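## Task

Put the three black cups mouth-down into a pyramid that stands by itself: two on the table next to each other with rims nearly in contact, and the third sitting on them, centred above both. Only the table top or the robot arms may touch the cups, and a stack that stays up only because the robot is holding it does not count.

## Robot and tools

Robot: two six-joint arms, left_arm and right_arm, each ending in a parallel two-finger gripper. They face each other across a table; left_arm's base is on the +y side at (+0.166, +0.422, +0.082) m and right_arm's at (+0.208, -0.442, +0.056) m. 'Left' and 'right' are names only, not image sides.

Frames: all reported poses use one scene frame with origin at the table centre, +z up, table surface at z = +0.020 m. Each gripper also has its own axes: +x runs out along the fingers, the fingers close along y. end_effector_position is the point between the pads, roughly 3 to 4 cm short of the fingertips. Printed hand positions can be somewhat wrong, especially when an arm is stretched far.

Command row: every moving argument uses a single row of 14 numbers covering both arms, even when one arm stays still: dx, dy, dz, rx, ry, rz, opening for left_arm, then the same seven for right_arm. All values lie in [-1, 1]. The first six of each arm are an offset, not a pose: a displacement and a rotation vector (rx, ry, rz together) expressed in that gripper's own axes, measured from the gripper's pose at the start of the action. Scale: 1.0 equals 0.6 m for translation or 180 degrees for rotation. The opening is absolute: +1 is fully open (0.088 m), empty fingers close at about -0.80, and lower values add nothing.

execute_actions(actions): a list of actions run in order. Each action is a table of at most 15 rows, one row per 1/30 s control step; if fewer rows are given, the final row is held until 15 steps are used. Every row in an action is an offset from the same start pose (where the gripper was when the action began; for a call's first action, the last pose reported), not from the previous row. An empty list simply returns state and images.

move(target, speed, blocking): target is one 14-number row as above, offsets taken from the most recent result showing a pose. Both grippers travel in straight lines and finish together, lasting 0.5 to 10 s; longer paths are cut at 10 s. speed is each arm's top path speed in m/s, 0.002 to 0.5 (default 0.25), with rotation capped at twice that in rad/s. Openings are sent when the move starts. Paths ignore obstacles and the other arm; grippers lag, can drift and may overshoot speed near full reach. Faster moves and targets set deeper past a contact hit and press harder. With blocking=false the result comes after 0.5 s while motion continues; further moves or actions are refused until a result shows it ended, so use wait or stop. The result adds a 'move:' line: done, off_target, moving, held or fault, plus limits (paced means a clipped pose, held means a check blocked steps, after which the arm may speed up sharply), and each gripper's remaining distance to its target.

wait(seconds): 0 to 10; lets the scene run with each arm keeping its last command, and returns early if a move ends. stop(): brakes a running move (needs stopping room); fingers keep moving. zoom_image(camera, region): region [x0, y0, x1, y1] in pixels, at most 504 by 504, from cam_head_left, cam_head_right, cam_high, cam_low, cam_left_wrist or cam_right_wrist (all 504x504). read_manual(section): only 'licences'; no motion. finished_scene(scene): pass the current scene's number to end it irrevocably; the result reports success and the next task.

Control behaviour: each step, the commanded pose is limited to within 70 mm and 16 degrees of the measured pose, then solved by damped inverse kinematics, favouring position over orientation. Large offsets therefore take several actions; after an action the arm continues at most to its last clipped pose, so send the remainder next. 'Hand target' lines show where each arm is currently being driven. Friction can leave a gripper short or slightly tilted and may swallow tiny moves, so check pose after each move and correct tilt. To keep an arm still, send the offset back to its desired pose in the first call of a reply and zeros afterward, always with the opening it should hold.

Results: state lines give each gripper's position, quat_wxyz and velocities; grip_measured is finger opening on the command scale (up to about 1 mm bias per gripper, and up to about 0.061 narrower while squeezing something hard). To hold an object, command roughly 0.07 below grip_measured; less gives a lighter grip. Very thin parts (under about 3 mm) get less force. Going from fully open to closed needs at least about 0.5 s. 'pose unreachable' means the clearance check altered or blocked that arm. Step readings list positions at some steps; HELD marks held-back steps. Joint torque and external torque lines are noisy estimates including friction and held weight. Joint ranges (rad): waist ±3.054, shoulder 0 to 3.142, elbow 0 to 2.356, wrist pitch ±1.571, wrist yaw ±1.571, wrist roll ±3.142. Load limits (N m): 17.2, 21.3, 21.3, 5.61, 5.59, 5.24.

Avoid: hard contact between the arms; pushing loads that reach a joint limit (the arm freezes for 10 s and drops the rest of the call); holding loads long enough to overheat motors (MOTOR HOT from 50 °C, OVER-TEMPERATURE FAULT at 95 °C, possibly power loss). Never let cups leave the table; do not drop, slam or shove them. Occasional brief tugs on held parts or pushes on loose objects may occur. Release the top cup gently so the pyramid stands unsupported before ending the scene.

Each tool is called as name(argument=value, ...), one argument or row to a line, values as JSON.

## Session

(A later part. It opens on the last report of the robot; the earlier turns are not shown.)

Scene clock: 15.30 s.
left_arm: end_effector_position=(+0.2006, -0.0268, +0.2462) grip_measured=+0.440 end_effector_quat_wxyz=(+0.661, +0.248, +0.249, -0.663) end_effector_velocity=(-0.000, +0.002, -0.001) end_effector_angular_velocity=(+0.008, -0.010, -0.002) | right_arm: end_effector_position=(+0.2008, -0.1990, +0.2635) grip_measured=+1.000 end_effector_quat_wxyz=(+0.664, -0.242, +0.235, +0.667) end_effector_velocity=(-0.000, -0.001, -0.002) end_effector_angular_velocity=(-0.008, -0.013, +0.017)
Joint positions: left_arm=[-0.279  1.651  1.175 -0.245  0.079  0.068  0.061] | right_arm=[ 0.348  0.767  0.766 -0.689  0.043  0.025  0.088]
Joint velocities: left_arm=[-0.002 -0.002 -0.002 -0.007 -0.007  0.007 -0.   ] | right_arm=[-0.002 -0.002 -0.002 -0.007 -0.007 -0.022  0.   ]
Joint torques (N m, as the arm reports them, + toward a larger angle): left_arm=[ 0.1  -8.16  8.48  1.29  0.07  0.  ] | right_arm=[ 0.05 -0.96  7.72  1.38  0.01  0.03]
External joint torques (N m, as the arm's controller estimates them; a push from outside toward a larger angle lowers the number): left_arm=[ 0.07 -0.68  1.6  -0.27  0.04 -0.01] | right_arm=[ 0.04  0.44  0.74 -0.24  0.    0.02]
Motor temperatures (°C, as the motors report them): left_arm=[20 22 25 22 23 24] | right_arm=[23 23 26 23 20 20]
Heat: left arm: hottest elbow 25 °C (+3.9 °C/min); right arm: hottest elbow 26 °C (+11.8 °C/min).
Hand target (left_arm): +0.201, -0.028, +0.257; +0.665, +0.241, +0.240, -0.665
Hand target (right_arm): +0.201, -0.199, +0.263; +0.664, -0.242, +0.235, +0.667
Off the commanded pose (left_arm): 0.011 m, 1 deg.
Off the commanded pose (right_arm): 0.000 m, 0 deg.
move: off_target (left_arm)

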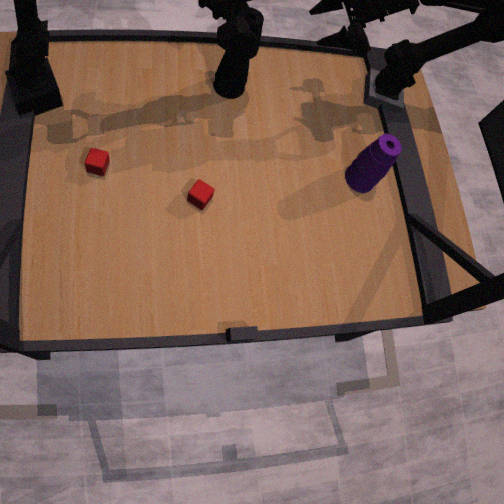

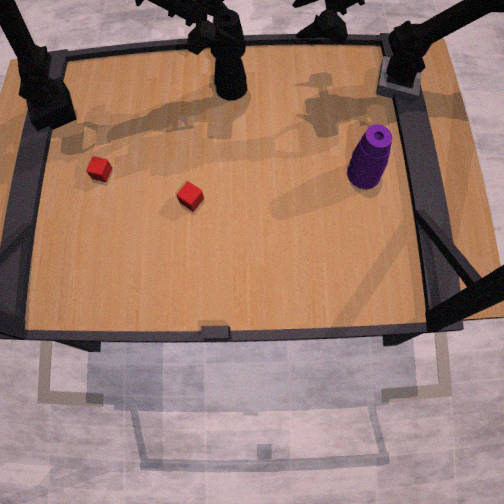

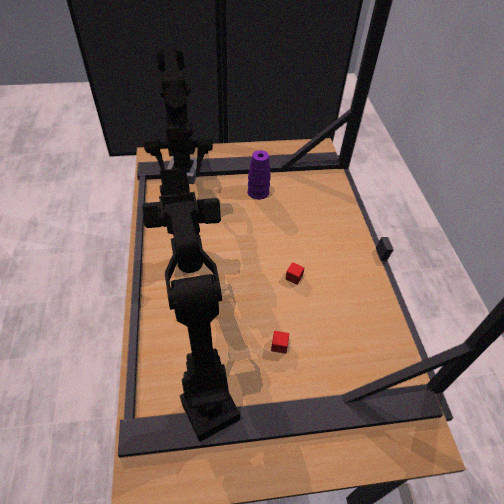

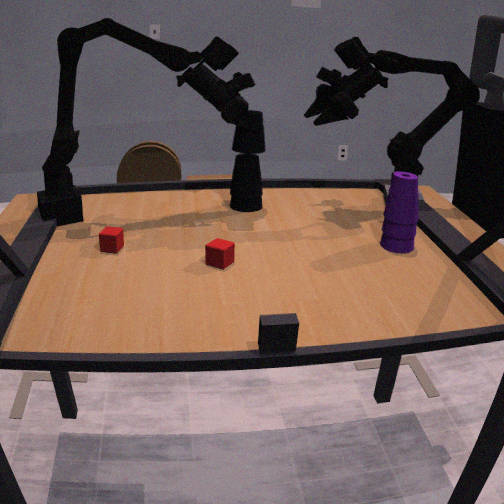

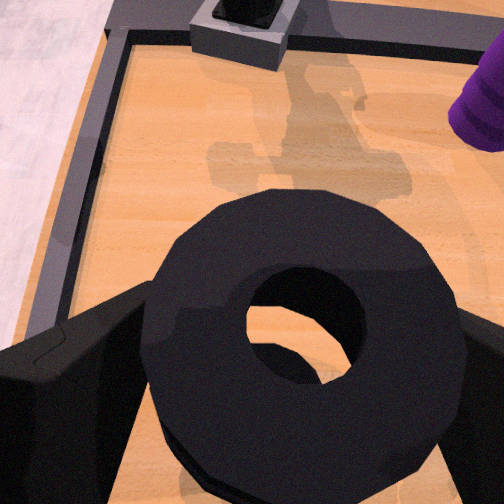

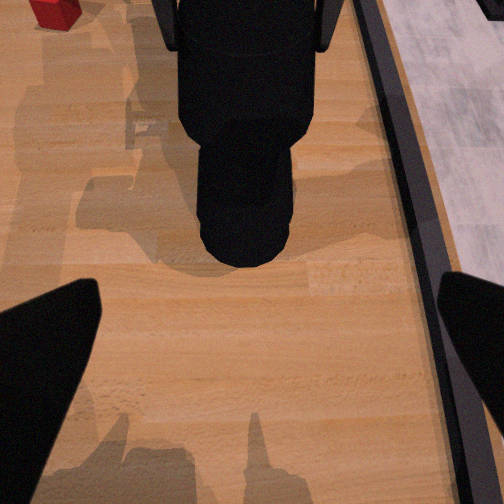

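zoom_image(
  camera="cam_low",
  region=[190, 100, 310, 220],
)

zoom_image(
  camera="cam_right_wrist",
  region=[120, 40, 370, 290],
)

Region (190, 100, 310, 220) of cam_low's 504x504 image, scaled by 4.200, with more detail than that image has.

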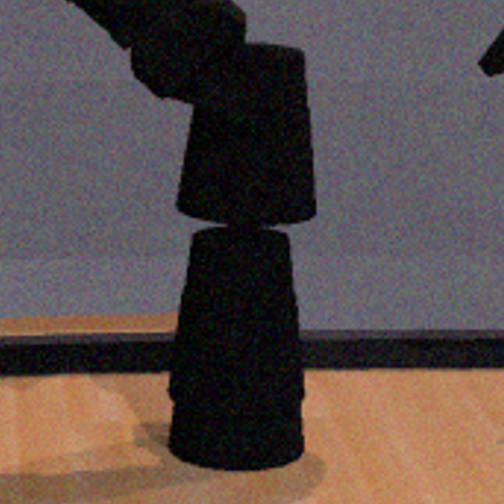

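Region (120, 40, 370, 290) of cam_right_wrist's 504x504 image, scaled by 2.016, with more detail than that image has.

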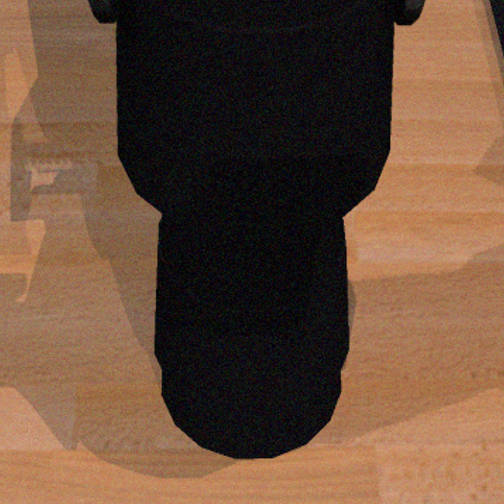

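move(
  target=[-0.126, 0.0005, -0.1014, 0, -0.0077, 0, 0.34, 0.2222, -0.0003, 0.0027, 0.0033, 0.0033, 0, 1.0],
  speed=0.12,
)

Scene clock: 17.70 s.
left_arm: end_effector_position=(+0.2013, +0.0664, +0.2512) grip_measured=+0.440 end_effector_quat_wxyz=(+0.665, +0.239, +0.240, -0.665) end_effector_velocity=(+0.001, +0.004, -0.004) end_effector_angular_velocity=(+0.022, +0.004, +0.013) | right_arm: end_effector_position=(+0.2011, -0.0945, +0.1836) grip_measured=+1.000 end_effector_quat_wxyz=(+0.666, -0.238, +0.240, +0.665) end_effector_velocity=(-0.002, +0.000, +0.001) end_effector_angular_velocity=(+0.007, +0.009, +0.019)
Joint positions: left_arm=[-0.237  1.273  0.844 -0.268  0.111  0.091  0.061] | right_arm=[ 0.321  1.277  0.674 -0.087  0.023  0.022  0.088]
Joint velocities: left_arm=[ 0.002 -0.002 -0.002 -0.022 -0.007 -0.007 -0.   ] | right_arm=[-0.002 -0.002 -0.002  0.007 -0.022 -0.007  0.   ]
Joint torques (N m, as the arm reports them, + toward a larger angle): left_arm=[ 0.27 -5.37  5.86  1.31  0.24  0.07] | right_arm=[-0.28 -2.69  7.3   1.54 -0.12 -0.16]
External joint torques (N m, as the arm's controller estimates them; a push from outside toward a larger angle lowers the number): left_arm=[ 0.26 -0.76 -0.97 -0.24  0.19  0.06] | right_arm=[-0.28  1.97  0.41 -0.1  -0.13 -0.17]
Motor temperatures (°C, as the motors report them): left_arm=[20 23 25 22 23 24] | right_arm=[23 23 26 24 20 20]
Heat: left arm: hottest elbow 25 °C (+3.4 °C/min); right arm: hottest elbow 26 °C (+10.2 °C/min).
Hand target (left_arm): +0.201, +0.070, +0.250; +0.664, +0.240, +0.241, -0.666
Hand target (right_arm): +0.202, -0.094, +0.180; +0.664, -0.242, +0.242, +0.664
Off the commanded pose (left_arm): 0.004 m, 0 deg.
Off the commanded pose (right_arm): 0.004 m, 1 deg.
move: done

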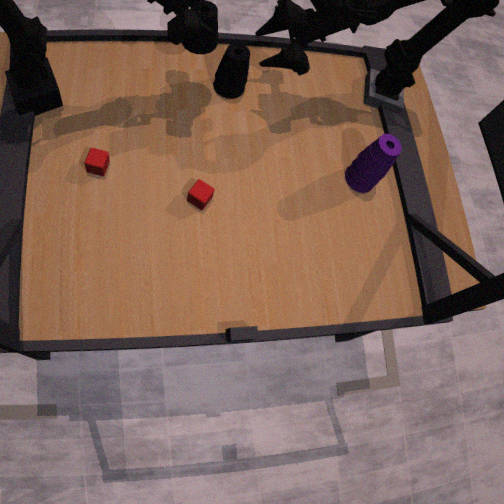

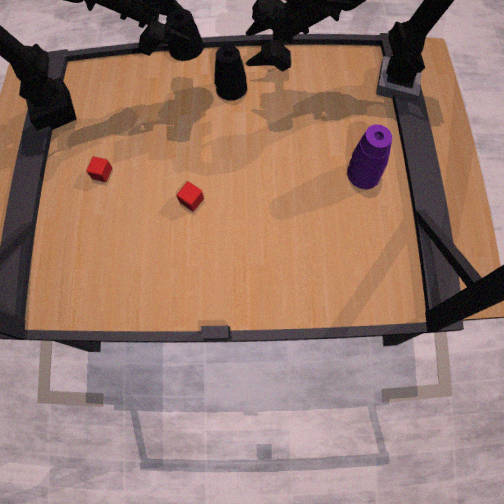

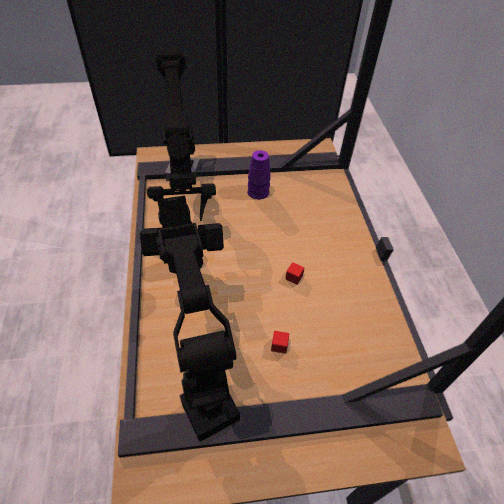

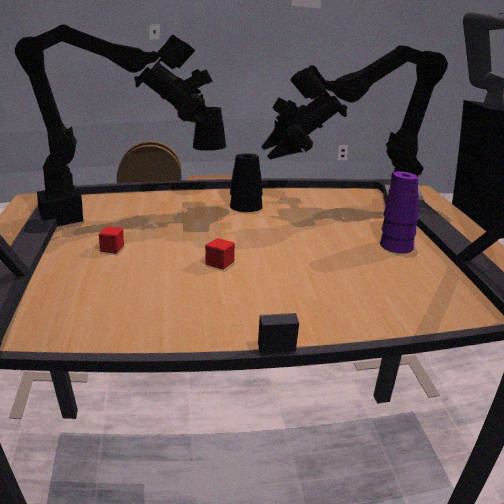

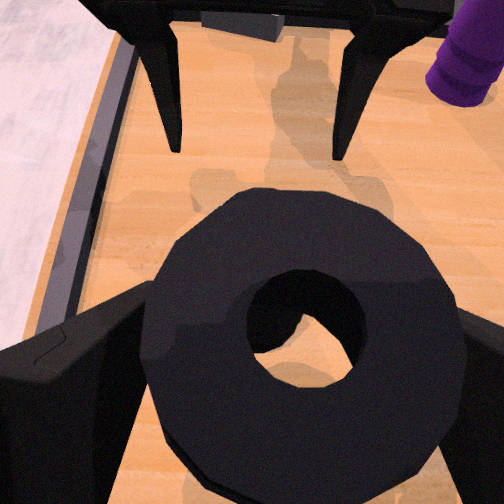

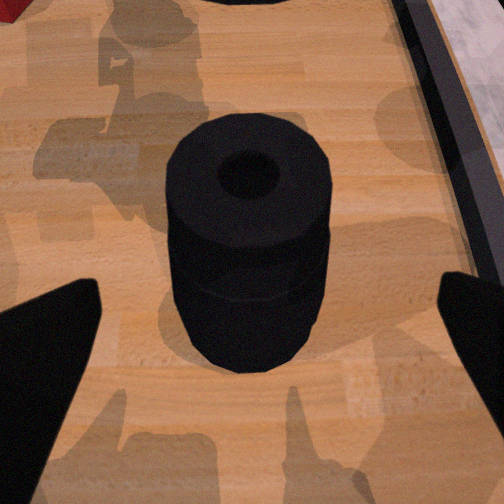

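zoom_image(
  camera="cam_low",
  region=[180, 100, 300, 220],
)

Region (180, 100, 300, 220) of cam_low's 504x504 image, scaled by 4.200, with more detail than that image has.

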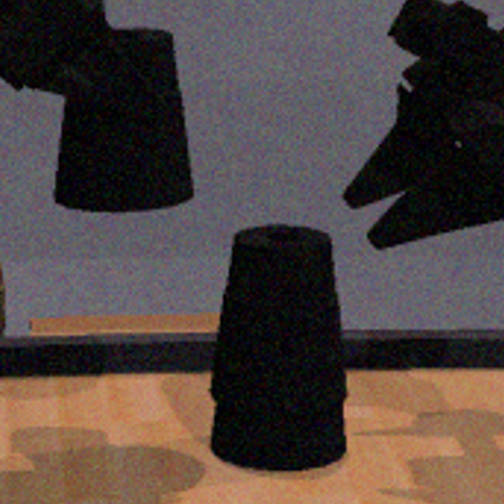

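move(
  target=[0.1344, 0, -0.1679, 0, 0.001, 0, 0.34, 0.1304, 0.0058, 0.0004, 0, 0, 0, 1.0],
  speed=0.1,
)

Scene clock: 20.00 s.
left_arm: end_effector_position=(+0.2016, +0.0644, +0.1300) grip_measured=+0.440 end_effector_quat_wxyz=(+0.668, +0.234, +0.233, -0.667) end_effector_velocity=(+0.000, -0.002, +0.000) end_effector_angular_velocity=(-0.011, -0.001, +0.008) | right_arm: end_effector_position=(+0.1994, -0.0357, +0.1360) grip_measured=+1.000 end_effector_quat_wxyz=(+0.666, -0.236, +0.239, +0.665) end_effector_velocity=(-0.000, +0.001, +0.002) end_effector_angular_velocity=(+0.002, +0.008, +0.014)
Joint positions: left_arm=[-0.237  1.557  0.504  0.375  0.111  0.091  0.061] | right_arm=[0.321 1.624 0.753 0.185 0.023 0.022 0.088]
Joint velocities: left_arm=[-0.002  0.007 -0.002  0.022 -0.007 -0.007 -0.   ] | right_arm=[-0.007 -0.002  0.007 -0.007 -0.022 -0.007  0.   ]
Joint torques (N m, as the arm reports them, + toward a larger angle): left_arm=[-0.17 -3.4   4.64  1.58 -0.01 -0.04] | right_arm=[ 0.35 -4.36  7.53  1.6   0.09  0.1 ]
External joint torques (N m, as the arm's controller estimates them; a push from outside toward a larger angle lowers the number): left_arm=[-0.16  1.87 -0.72 -0.02 -0.06 -0.05] | right_arm=[ 0.41  2.24  1.35 -0.04  0.08  0.09]
Motor temperatures (°C, as the motors report them): left_arm=[20 23 25 22 23 24] | right_arm=[23 23 26 24 20 20]
Heat: left arm: hottest elbow 25 °C (+3.0 °C/min); right arm: hottest elbow 26 °C (+9.0 °C/min).
Hand target (left_arm): +0.201, +0.068, +0.122; +0.665, +0.240, +0.241, -0.665
Hand target (right_arm): +0.198, -0.034, +0.133; +0.666, -0.238, +0.240, +0.665
Off the commanded pose (left_arm): 0.009 m, 1 deg.
Off the commanded pose (right_arm): 0.003 m, 0 deg.
move: off_target (left_arm)

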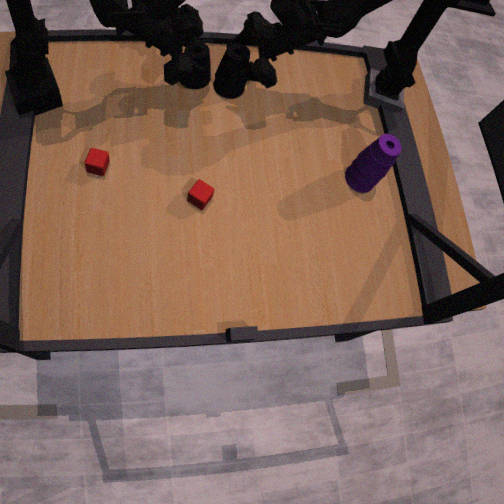

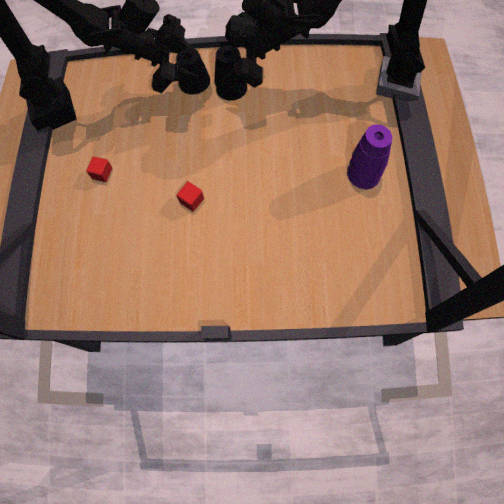

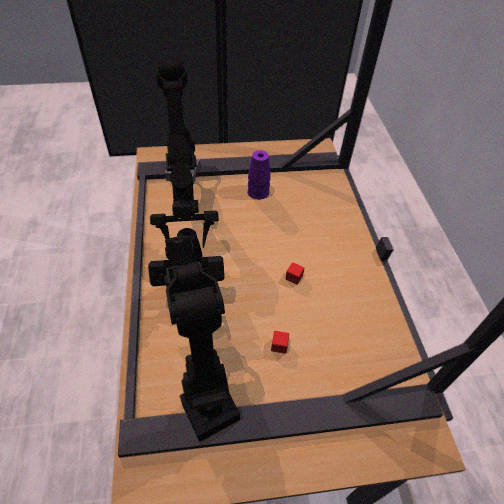

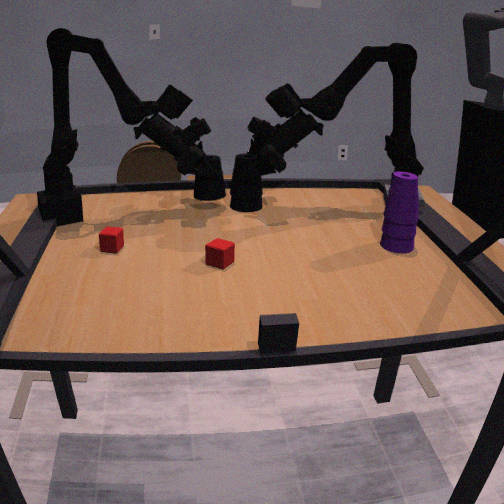

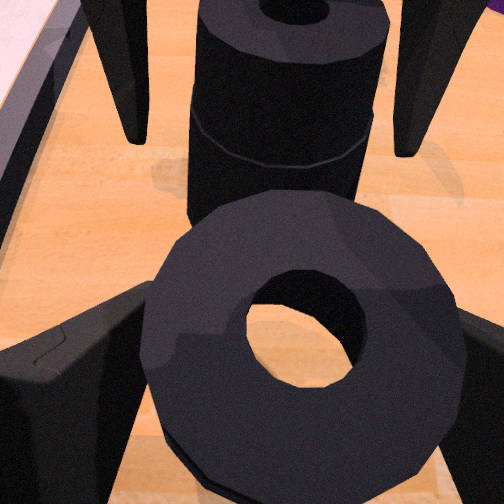

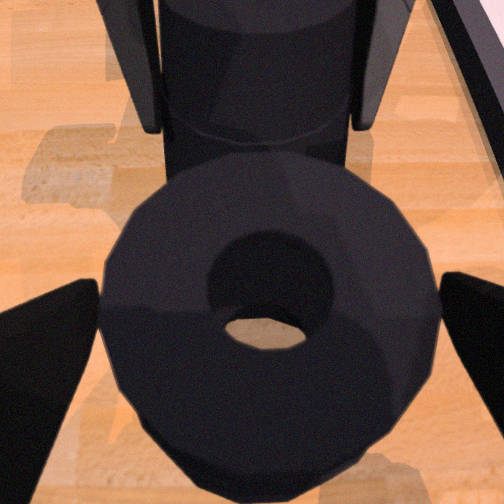

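zoom_image(
  camera="cam_left_wrist",
  region=[100, 0, 450, 220],
)

zoom_image(
  camera="cam_low",
  region=[180, 110, 300, 230],
)

Region (100, 0, 450, 220) of cam_left_wrist's 504x504 image, scaled by 1.440, with more detail than that image has; it fills the top 317 rows of this view, and the rest is white.

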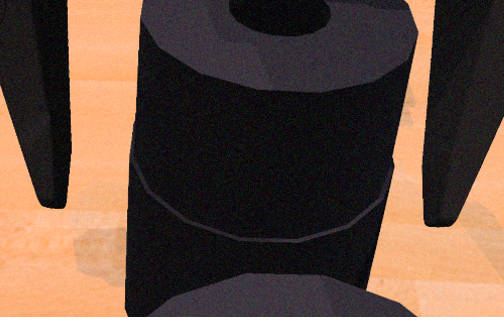

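Region (180, 110, 300, 230) of cam_low's 504x504 image, scaled by 4.200, with more detail than that image has.

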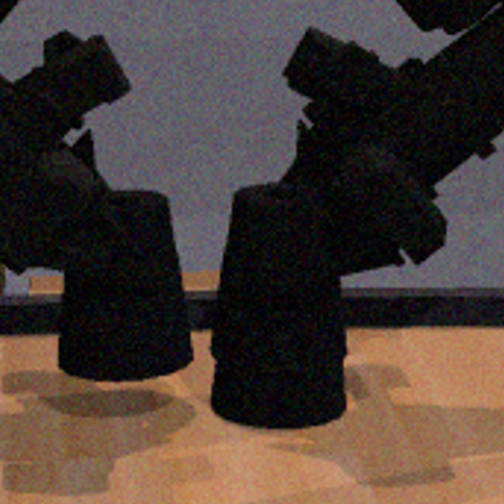

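move(
  target=[0, 0, 0, 0, 0, 0, 0.34, 0.0105, 0.0092, 0.0022, 0, 0.001, 0, 0.8],
  speed=0.03,
)

Scene clock: 21.13 s.
left_arm: end_effector_position=(+0.2017, +0.0643, +0.1298) grip_measured=+0.440 end_effector_quat_wxyz=(+0.668, +0.234, +0.233, -0.667) end_effector_velocity=(-0.004, +0.001, -0.001) end_effector_angular_velocity=(+0.007, +0.023, +0.001) | right_arm: end_effector_position=(+0.1951, -0.0319, +0.1354) grip_measured=+0.802 end_effector_quat_wxyz=(+0.666, -0.237, +0.237, +0.666) end_effector_velocity=(+0.002, -0.004, -0.004) end_effector_angular_velocity=(-0.022, -0.011, -0.003)
Joint positions: left_arm=[-0.237  1.558  0.504  0.376  0.111  0.091  0.061] | right_arm=[0.335 1.64  0.766 0.188 0.033 0.027 0.078]
Joint velocities: left_arm=[-0.007 -0.002 -0.002 -0.007  0.007 -0.022 -0.   ] | right_arm=[-0.002 -0.002 -0.002 -0.022  0.007 -0.007 -0.   ]
Joint torques (N m, as the arm reports them, + toward a larger angle): left_arm=[-0.01 -4.9   5.71  1.35  0.05 -0.02] | right_arm=[ 0.35 -4.5   7.37  1.55  0.1   0.2 ]
External joint torques (N m, as the arm's controller estimates them; a push from outside toward a larger angle lowers the number): left_arm=[ 0.    0.38  0.33 -0.24  0.   -0.02] | right_arm=[ 0.33  2.13  1.29 -0.05  0.09  0.19]
Motor temperatures (°C, as the motors report them): left_arm=[20 23 25 23 23 24] | right_arm=[23 23 26 24 20 20]
Heat: left arm: hottest elbow 25 °C (+2.8 °C/min); right arm: hottest elbow 26 °C (+8.5 °C/min).
Hand target (left_arm): +0.202, +0.064, +0.130; +0.668, +0.234, +0.233, -0.667
Hand target (right_arm): +0.194, -0.030, +0.133; +0.666, -0.238, +0.240, +0.665
Off the commanded pose (left_arm): 0.000 m, 0 deg.
Off the commanded pose (right_arm): 0.003 m, 0 deg.
move: done

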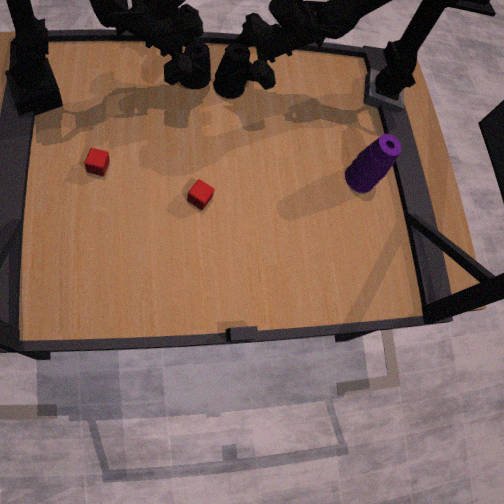

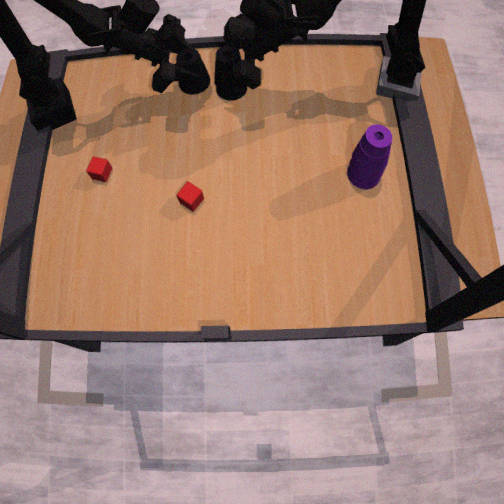

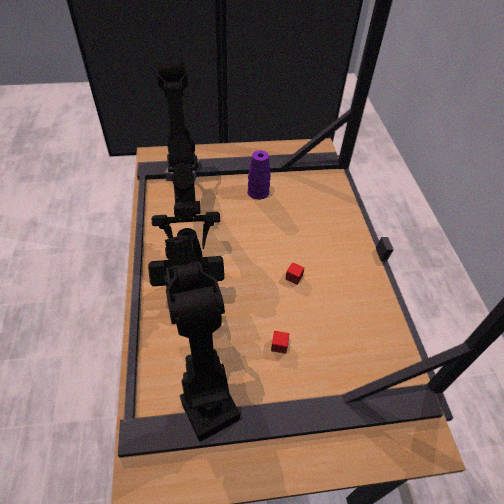

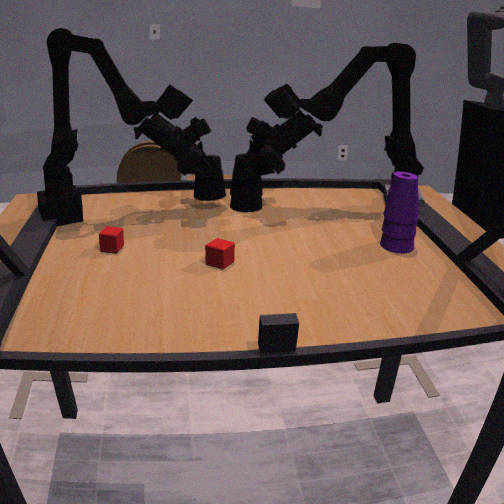

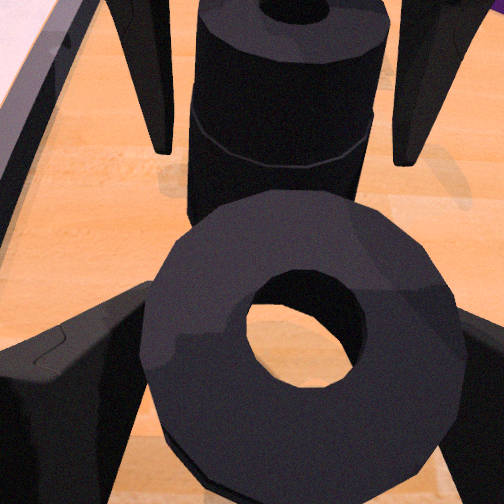

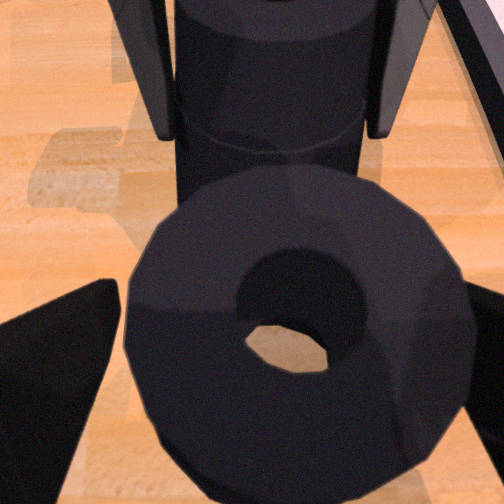

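execute_actions(
  actions=[
    [[0,0,0,0,0,0,0.34,0,0,0,0,0,0,0.77],[0,0,0,0,0,0,0.34,0,0,0,0,0,0,0.74],[0,0,0,0,0,0,0.34,0,0,0,0,0,0,0.71],[0,0,0,0,0,0,0.34,0,0,0,0,0,0,0.68],[0,0,0,0,0,0,0.34,0,0,0,0,0,0,0.65],[0,0,0,0,0,0,0.34,0,0,0,0,0,0,0.63],[0,0,0,0,0,0,0.34,0,0,0,0,0,0,0.61],[0,0,0,0,0,0,0.34,0,0,0,0,0,0,0.595],[0,0,0,0,0,0,0.34,0,0,0,0,0,0,0.58],[0,0,0,0,0,0,0.34,0,0,0,0,0,0,0.565],[0,0,0,0,0,0,0.34,0,0,0,0,0,0,0.55],[0,0,0,0,0,0,0.34,0,0,0,0,0,0,0.535],[0,0,0,0,0,0,0.34,0,0,0,0,0,0,0.52],[0,0,0,0,0,0,0.34,0,0,0,0,0,0,0.505],[0,0,0,0,0,0,0.34,0,0,0,0,0,0,0.49]],
    [[0,0,0,0,0,0,0.34,0,0,0,0,0,0,0.475],[0,0,0,0,0,0,0.34,0,0,0,0,0,0,0.46],[0,0,0,0,0,0,0.34,0,0,0,0,0,0,0.445],[0,0,0,0,0,0,0.34,0,0,0,0,0,0,0.43],[0,0,0,0,0,0,0.34,0,0,0,0,0,0,0.415],[0,0,0,0,0,0,0.34,0,0,0,0,0,0,0.40],[0,0,0,0,0,0,0.34,0,0,0,0,0,0,0.385],[0,0,0,0,0,0,0.34,0,0,0,0,0,0,0.37]],
  ],
)

Scene clock: 23.07 s.
left_arm: end_effector_position=(+0.2017, +0.0643, +0.1298) grip_measured=+0.440 end_effector_quat_wxyz=(+0.668, +0.234, +0.233, -0.667) end_effector_velocity=(+0.002, +0.002, -0.001) end_effector_angular_velocity=(+0.009, +0.005, +0.028) | right_arm: end_effector_position=(+0.1951, -0.0318, +0.1356) grip_measured=+0.457 end_effector_quat_wxyz=(+0.666, -0.237, +0.237, +0.666) end_effector_velocity=(-0.000, -0.002, -0.002) end_effector_angular_velocity=(-0.017, +0.010, -0.001)
Joint positions: left_arm=[-0.237  1.558  0.504  0.376  0.111  0.091  0.061] | right_arm=[0.335 1.64  0.767 0.188 0.033 0.027 0.061]
Joint velocities: left_arm=[-0.002 -0.002 -0.002 -0.007 -0.022 -0.022 -0.   ] | right_arm=[-0.002 -0.002  0.002 -0.022 -0.007  0.007 -0.   ]
Joint torques (N m, as the arm reports them, + toward a larger angle): left_arm=[ 0.   -4.79  5.69  1.43  0.05 -0.01] | right_arm=[ 0.05 -5.94  6.57  1.38  0.    0.02]
External joint torques (N m, as the arm's controller estimates them; a push from outside toward a larger angle lowers the number): left_arm=[-0.01  0.52  0.3  -0.17  0.01 -0.02] | right_arm=[ 0.07  0.75  0.41 -0.25 -0.02  0.01]
External joint torques at the end of the 1st action: left_arm=[ 0.02  0.49  0.37 -0.15 -0.01 -0.02] | right_arm=[ 0.04  0.7   0.33 -0.25 -0.03  0.02]
Motor temperatures (°C, as the motors report them): left_arm=[20 23 25 23 23 24] | right_arm=[24 23 27 24 20 20]
Heat: left arm: hottest elbow 25 °C (+2.6 °C/min); right arm: hottest elbow 27 °C (+10.4 °C/min).
Hand target (left_arm): +0.202, +0.064, +0.130; +0.668, +0.234, +0.233, -0.667
Hand target (right_arm): +0.195, -0.032, +0.136; +0.666, -0.237, +0.237, +0.666
Off the commanded pose (left_arm): 0.000 m, 0 deg.
Off the commanded pose (right_arm): 0.000 m, 0 deg.
Step readings (end_effector_position; steps 1 to 15: 1st action; 16 to 30: 2nd action):
0: left_arm (+0.2017, +0.0643, +0.1298) | right_arm (+0.1951, -0.0318, +0.1356)
1: left_arm (+0.2017, +0.0643, +0.1298) | right_arm (+0.1951, -0.0318, +0.1356)
2: left_arm (+0.2017, +0.0643, +0.1298) | right_arm (+0.1951, -0.0318, +0.1356)
4: left_arm (+0.2017, +0.0643, +0.1298) | right_arm (+0.1951, -0.0318, +0.1356)
8: left_arm (+0.2017, +0.0643, +0.1298) | right_arm (+0.1951, -0.0318, +0.1356)
15: left_arm (+0.2017, +0.0643, +0.1298) | right_arm (+0.1951, -0.0318, +0.1356)
16: left_arm (+0.2017, +0.0643, +0.1298) | right_arm (+0.1951, -0.0318, +0.1356)
17: left_arm (+0.2017, +0.0643, +0.1298) | right_arm (+0.1951, -0.0318, +0.1356)
19: left_arm (+0.2017, +0.0643, +0.1298) | right_arm (+0.1951, -0.0318, +0.1356)
23: left_arm (+0.2017, +0.0643, +0.1298) | right_arm (+0.1951, -0.0318, +0.1356)
30: end_effector_position above

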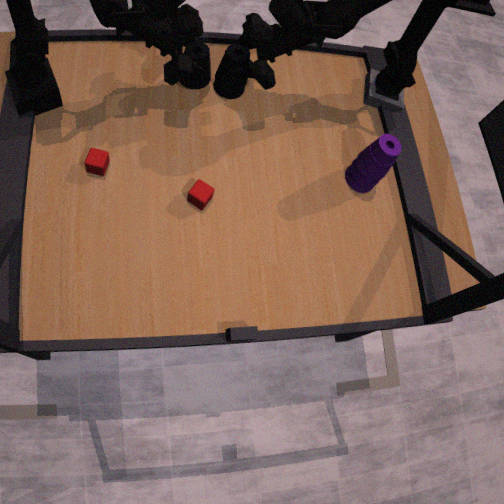

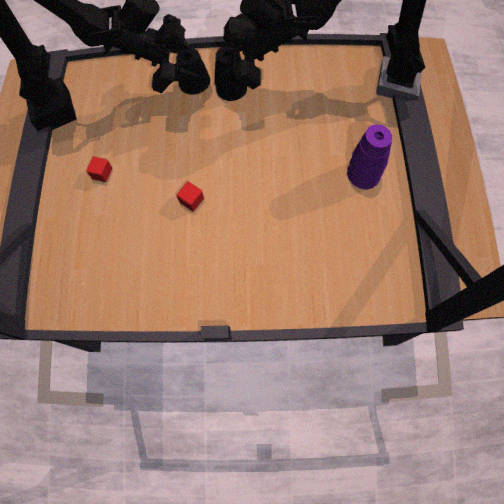

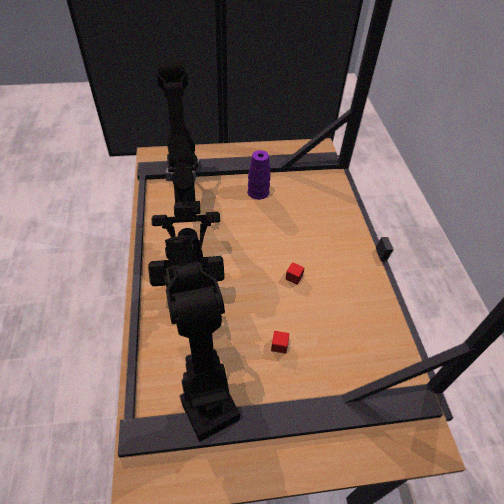

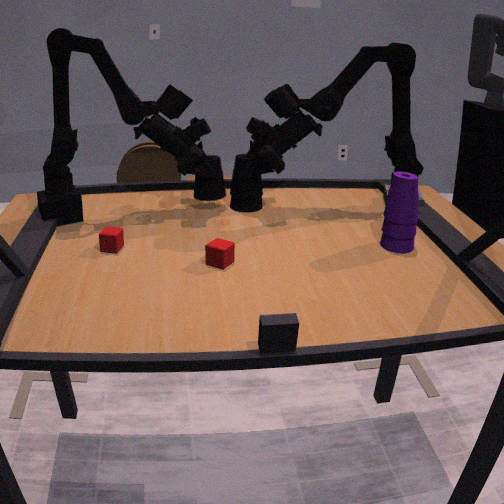

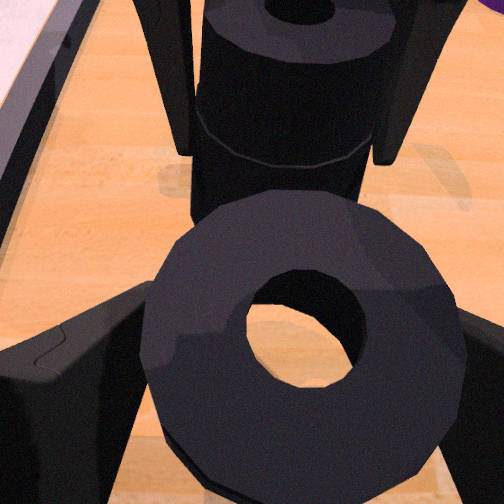

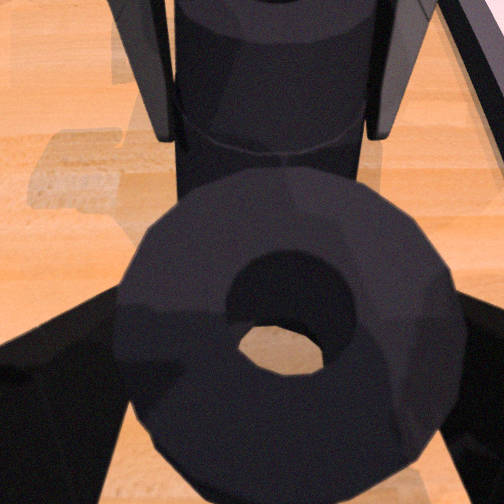

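execute_actions(
  actions=[
    [[0,0,0,0,0,0,0.34,-0.002,0,0.0048,0,-0.0023,0,0.37],[0,0,0,0,0,0,0.34,-0.0042,0,0.01,0,-0.0047,0,0.37],[0,0,0,0,0,0,0.34,-0.0064,0,0.0152,0,-0.007,0,0.37],[0,0,0,0,0,0,0.34,-0.007,0,0.0158,0,-0.007,0,0.37],[0,0,0,0,0,0,0.34,-0.0076,0,0.0166,0,-0.007,0,0.37],[0,0,0,0,0,0,0.34,-0.0083,0,0.0175,0,-0.007,0,0.37],[0,0,0,0,0,0,0.34,-0.0093,0,0.0187,0,-0.007,0,0.37],[0,0,0,0,0,0,0.34,-0.0103,0,0.02,0,-0.007,0,0.37],[0,0,0,0,0,0,0.34,-0.0115,0,0.0214,0,-0.007,0,0.37],[0,0,0,0,0,0,0.34,-0.0129,0,0.0231,0,-0.007,0,0.37],[0,0,0,0,0,0,0.34,-0.0143,0,0.0249,0,-0.007,0,0.37],[0,0,0,0,0,0,0.34,-0.0159,0,0.0268,0,-0.007,0,0.37],[0,0,0,0,0,0,0.34,-0.0177,0,0.029,0,-0.007,0,0.37],[0,0,0,0,0,0,0.34,-0.0196,0,0.0313,0,-0.007,0,0.37],[0,0,0,0,0,0,0.34,-0.0216,0,0.0338,0,-0.007,0,0.37]],
    [[0,0,0,0,0,0,0.34,-0.0132,0,0.0234,0,-0.007,0,0.37],[0,0,0,0,0,0,0.34,-0.0153,0,0.026,0,-0.007,0,0.37],[0,0,0,0,0,0,0.34,-0.0174,0,0.0286,0,-0.007,0,0.37],[0,0,0,0,0,0,0.34,-0.0195,0,0.0312,0,-0.007,0,0.37],[0,0,0,0,0,0,0.34,-0.0216,0,0.0338,0,-0.007,0,0.37],[0,0,0,0,0,0,0.34,-0.0237,0,0.0364,0,-0.007,0,0.37],[0,0,0,0,0,0,0.34,-0.0258,0,0.0389,0,-0.007,0,0.37],[0,0,0,0,0,0,0.34,-0.0279,0,0.0415,0,-0.007,0,0.37],[0,0,0,0,0,0,0.34,-0.03,0,0.0441,0,-0.007,0,0.37],[0,0,0,0,0,0,0.34,-0.0321,0,0.0467,0,-0.007,0,0.37],[0,0,0,0,0,0,0.34,-0.0342,0,0.0493,0,-0.007,0,0.37],[0,0,0,0,0,0,0.34,-0.0363,0,0.0519,0,-0.007,0,0.37],[0,0,0,0,0,0,0.34,-0.0384,0,0.0545,0,-0.007,0,0.37],[0,0,0,0,0,0,0.34,-0.0405,0,0.057,0,-0.007,0,0.37],[0,0,0,0,0,0,0.34,-0.0427,0,0.0596,0,-0.007,0,0.37]],
    [[0,0,0,0,0,0,0.34,-0.0132,0,0.0234,0,-0.007,0,0.37],[0,0,0,0,0,0,0.34,-0.0153,0,0.026,0,-0.007,0,0.37],[0,0,0,0,0,0,0.34,-0.0174,0,0.0286,0,-0.007,0,0.37],[0,0,0,0,0,0,0.34,-0.0195,0,0.0312,0,-0.007,0,0.37],[0,0,0,0,0,0,0.34,-0.0216,0,0.0338,0,-0.007,0,0.37],[0,0,0,0,0,0,0.34,-0.0237,0,0.0364,0,-0.007,0,0.37],[0,0,0,0,0,0,0.34,-0.0258,0,0.0389,0,-0.007,0,0.37],[0,0,0,0,0,0,0.34,-0.0279,0,0.0415,0,-0.007,0,0.37],[0,0,0,0,0,0,0.34,-0.03,0,0.0441,0,-0.007,0,0.37],[0,0,0,0,0,0,0.34,-0.0321,0,0.0467,0,-0.007,0,0.37],[0,0,0,0,0,0,0.34,-0.0342,0,0.0493,0,-0.007,0,0.37],[0,0,0,0,0,0,0.34,-0.0363,0,0.0519,0,-0.007,0,0.37],[0,0,0,0,0,0,0.34,-0.0384,0,0.0545,0,-0.007,0,0.37],[0,0,0,0,0,0,0.34,-0.0405,0,0.057,0,-0.007,0,0.37],[0,0,0,0,0,0,0.34,-0.0427,0,0.0596,0,-0.007,0,0.37]],
    [[0.0027,0,-0.0065,0,0.003,0,0.34,-0.0132,0,0.0234,0,-0.007,0,0.37],[0.0054,0,-0.0132,0,0.0059,0,0.34,-0.0148,0,0.0254,0,-0.007,0,0.37],[0.008,0,-0.0198,0,0.0089,0,0.34,-0.0161,0,0.0271,0,-0.007,0,0.37],[0.0095,0,-0.0216,0,0.0094,0,0.34,-0.0172,0,0.0284,0,-0.007,0,0.37],[0.011,0,-0.0235,0,0.01,0,0.34,-0.0179,0,0.0293,0,-0.007,0,0.37],[0.0125,0,-0.0253,0,0.0106,0,0.34,-0.0184,0,0.0299,0,-0.007,0,0.37],[0.0139,0,-0.0271,0,0.0111,0,0.34,-0.0184,0,0.0299,0,-0.007,0,0.37],[0.0154,0,-0.029,0,0.0117,0,0.34,-0.0184,0,0.0299,0,-0.007,0,0.37],[0.0169,0,-0.0309,0,0.0122,0,0.34,-0.0184,0,0.0299,0,-0.007,0,0.37],[0.0183,0,-0.0327,0,0.0128,0,0.34,-0.0184,0,0.0299,0,-0.007,0,0.37],[0.0198,0,-0.0346,0,0.0133,0,0.34,-0.0184,0,0.0299,0,-0.007,0,0.37],[0.0213,0,-0.0364,0,0.0139,0,0.34,-0.0184,0,0.0299,0,-0.007,0,0.37]],
  ],
)

Scene clock: 26.53 s.
left_arm: end_effector_position=(+0.2017, +0.0641, +0.1130) grip_measured=+0.440 end_effector_quat_wxyz=(+0.665, +0.241, +0.241, -0.665) end_effector_velocity=(+0.000, -0.000, -0.015) end_effector_angular_velocity=(+0.013, +0.014, +0.017) | right_arm: end_effector_position=(+0.1949, -0.0266, +0.2294) grip_measured=+0.457 end_effector_quat_wxyz=(+0.670, -0.226, +0.227, +0.670) end_effector_velocity=(-0.000, -0.002, +0.001) end_effector_angular_velocity=(-0.003, +0.010, -0.001)
Joint positions: left_arm=[-0.237  1.626  0.496  0.428  0.111  0.093  0.061] | right_arm=[ 0.335  1.486  1.004 -0.171  0.033  0.027  0.061]
Joint velocities: left_arm=[-0.002  0.066 -0.012  0.066 -0.007 -0.022  0.   ] | right_arm=[-0.002 -0.007 -0.002 -0.007 -0.007  0.007 -0.   ]
Joint torques (N m, as the arm reports them, + toward a larger angle): left_arm=[-0.04 -3.73  4.32  1.61 -0.12  0.07] | right_arm=[ 0.04 -6.6   8.47  1.18  0.02  0.  ]
External joint torques (N m, as the arm's controller estimates them; a push from outside toward a larger angle lowers the number): left_arm=[-0.03  1.94 -0.93 -0.04 -0.17  0.06] | right_arm=[ 0.06 -0.18  1.39 -0.47  0.01 -0.01]
External joint torques at the end of the 1st action: left_arm=[-0.03  0.49  0.34 -0.15  0.01 -0.02] | right_arm=[ 0.04 -0.3   1.36 -0.53  0.02 -0.01]
External joint torques at the end of the 2nd action: left_arm=[ 0.    0.51  0.32 -0.16  0.   -0.03] | right_arm=[ 0.08 -0.21  1.35 -0.53  0.02 -0.01]
External joint torques at the end of the 3rd action: left_arm=[ 0.01  0.53  0.28 -0.17  0.   -0.02] | right_arm=[ 0.03 -0.44  1.98 -0.5   0.02 -0.01]
Motor temperatures (°C, as the motors report them): left_arm=[20 23 25 23 23 24] | right_arm=[23 24 27 25 20 20]
Heat: left arm: hottest elbow 25 °C (+2.3 °C/min); right arm: hottest elbow 27 °C (+9.0 °C/min).
Hand target (left_arm): +0.202, +0.068, +0.105; +0.663, +0.249, +0.248, -0.662
Hand target (right_arm): +0.195, -0.026, +0.235; +0.671, -0.222, +0.223, +0.671
Off the commanded pose (left_arm): 0.009 m, 1 deg.
Off the commanded pose (right_arm): 0.006 m, 1 deg.
Step readings (end_effector_position; steps 1 to 15: 1st action; 16 to 30: 2nd action; 31 to 45: 3rd action; 46 to 60: 4th action):
0: left_arm (+0.2017, +0.0643, +0.1298) | right_arm (+0.1951, -0.0318, +0.1356)
1: left_arm (+0.2017, +0.0643, +0.1298) | right_arm (+0.1951, -0.0318, +0.1356)
2: left_arm (+0.2017, +0.0643, +0.1298) | right_arm (+0.1951, -0.0318, +0.1356)
4: left_arm (+0.2017, +0.0643, +0.1298) | right_arm (+0.1951, -0.0316, +0.1364)
8: left_arm (+0.2017, +0.0643, +0.1298) | right_arm (+0.1951, -0.0313, +0.1395)
15: left_arm (+0.2017, +0.0643, +0.1298) | right_arm (+0.1951, -0.0310, +0.1488)
16: left_arm (+0.2017, +0.0643, +0.1298) | right_arm (+0.1951, -0.0310, +0.1509)
17: left_arm (+0.2017, +0.0643, +0.1298) | right_arm (+0.1951, -0.0309, +0.1530)
19: left_arm (+0.2017, +0.0643, +0.1298) | right_arm (+0.1951, -0.0304, +0.1582)
23: left_arm (+0.2017, +0.0643, +0.1298) | right_arm (+0.1950, -0.0296, +0.1683)
30: left_arm (+0.2017, +0.0643, +0.1298) | right_arm (+0.1951, -0.0298, +0.1815)
31: left_arm (+0.2017, +0.0643, +0.1298) | right_arm (+0.1950, -0.0297, +0.1839)
32: left_arm (+0.2017, +0.0643, +0.1298) | right_arm (+0.1950, -0.0294, +0.1861)
34: left_arm (+0.2017, +0.0643, +0.1298) | right_arm (+0.1950, -0.0288, +0.1913)
38: left_arm (+0.2017, +0.0643, +0.1298) | right_arm (+0.1950, -0.0283, +0.2009)
45: left_arm (+0.2017, +0.0643, +0.1298) | right_arm (+0.1950, -0.0285, +0.2141)
46: left_arm (+0.2017, +0.0643, +0.1298) | right_arm (+0.1950, -0.0283, +0.2164)
47: left_arm (+0.2017, +0.0641, +0.1298) | right_arm (+0.1950, -0.0278, +0.2189)
49: left_arm (+0.2018, +0.0634, +0.1286) | right_arm (+0.1949, -0.0268, +0.2237)
53: left_arm (+0.2017, +0.0637, +0.1222) | right_arm (+0.1949, -0.0262, +0.2294)
60: end_effector_position above

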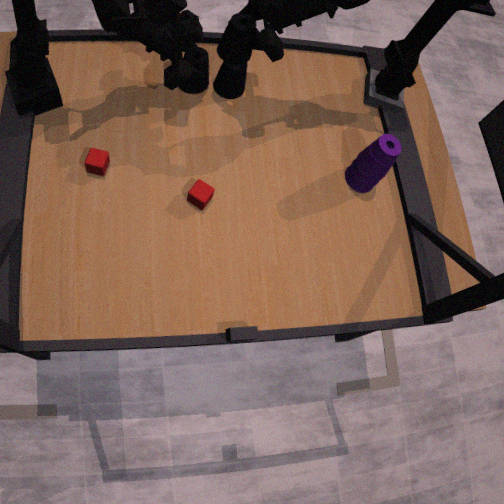

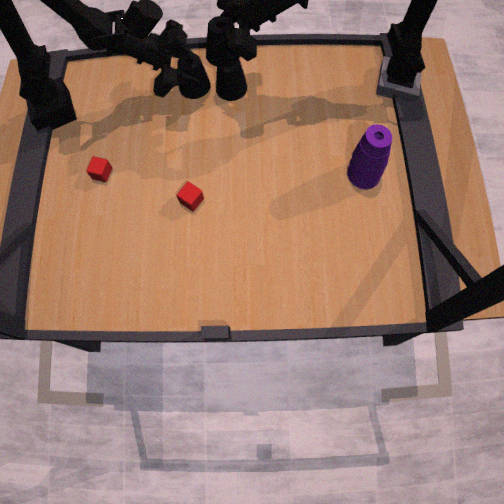

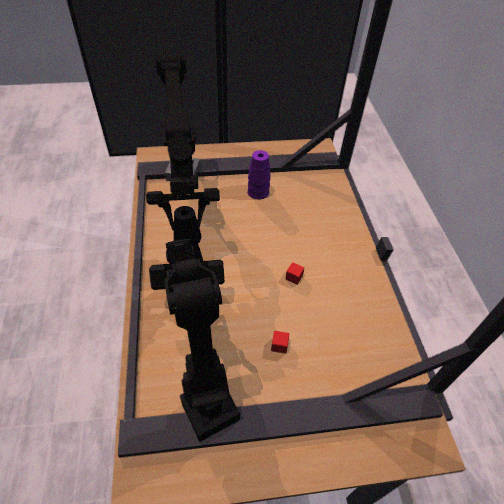

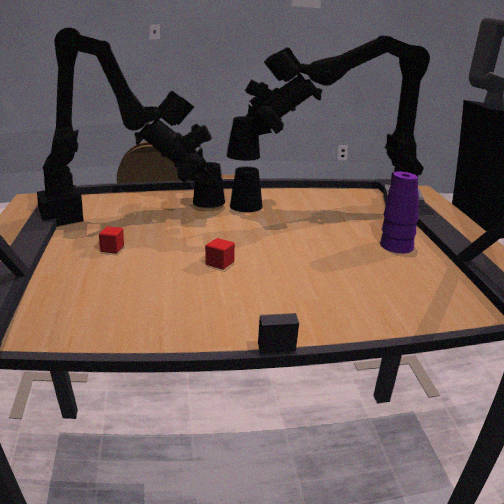

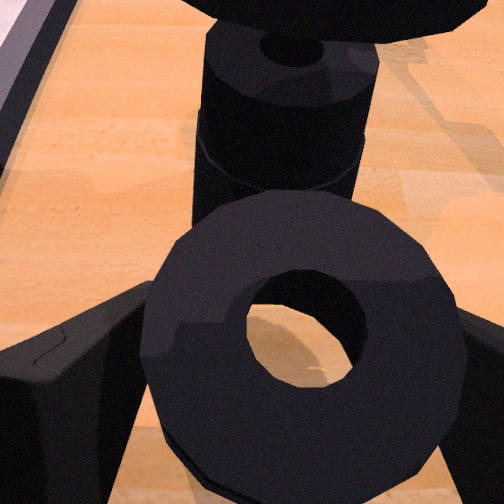

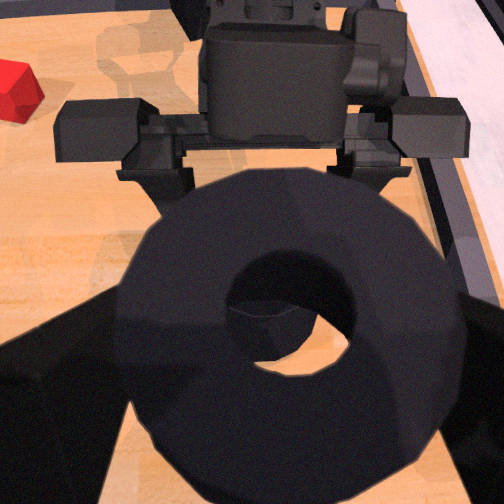

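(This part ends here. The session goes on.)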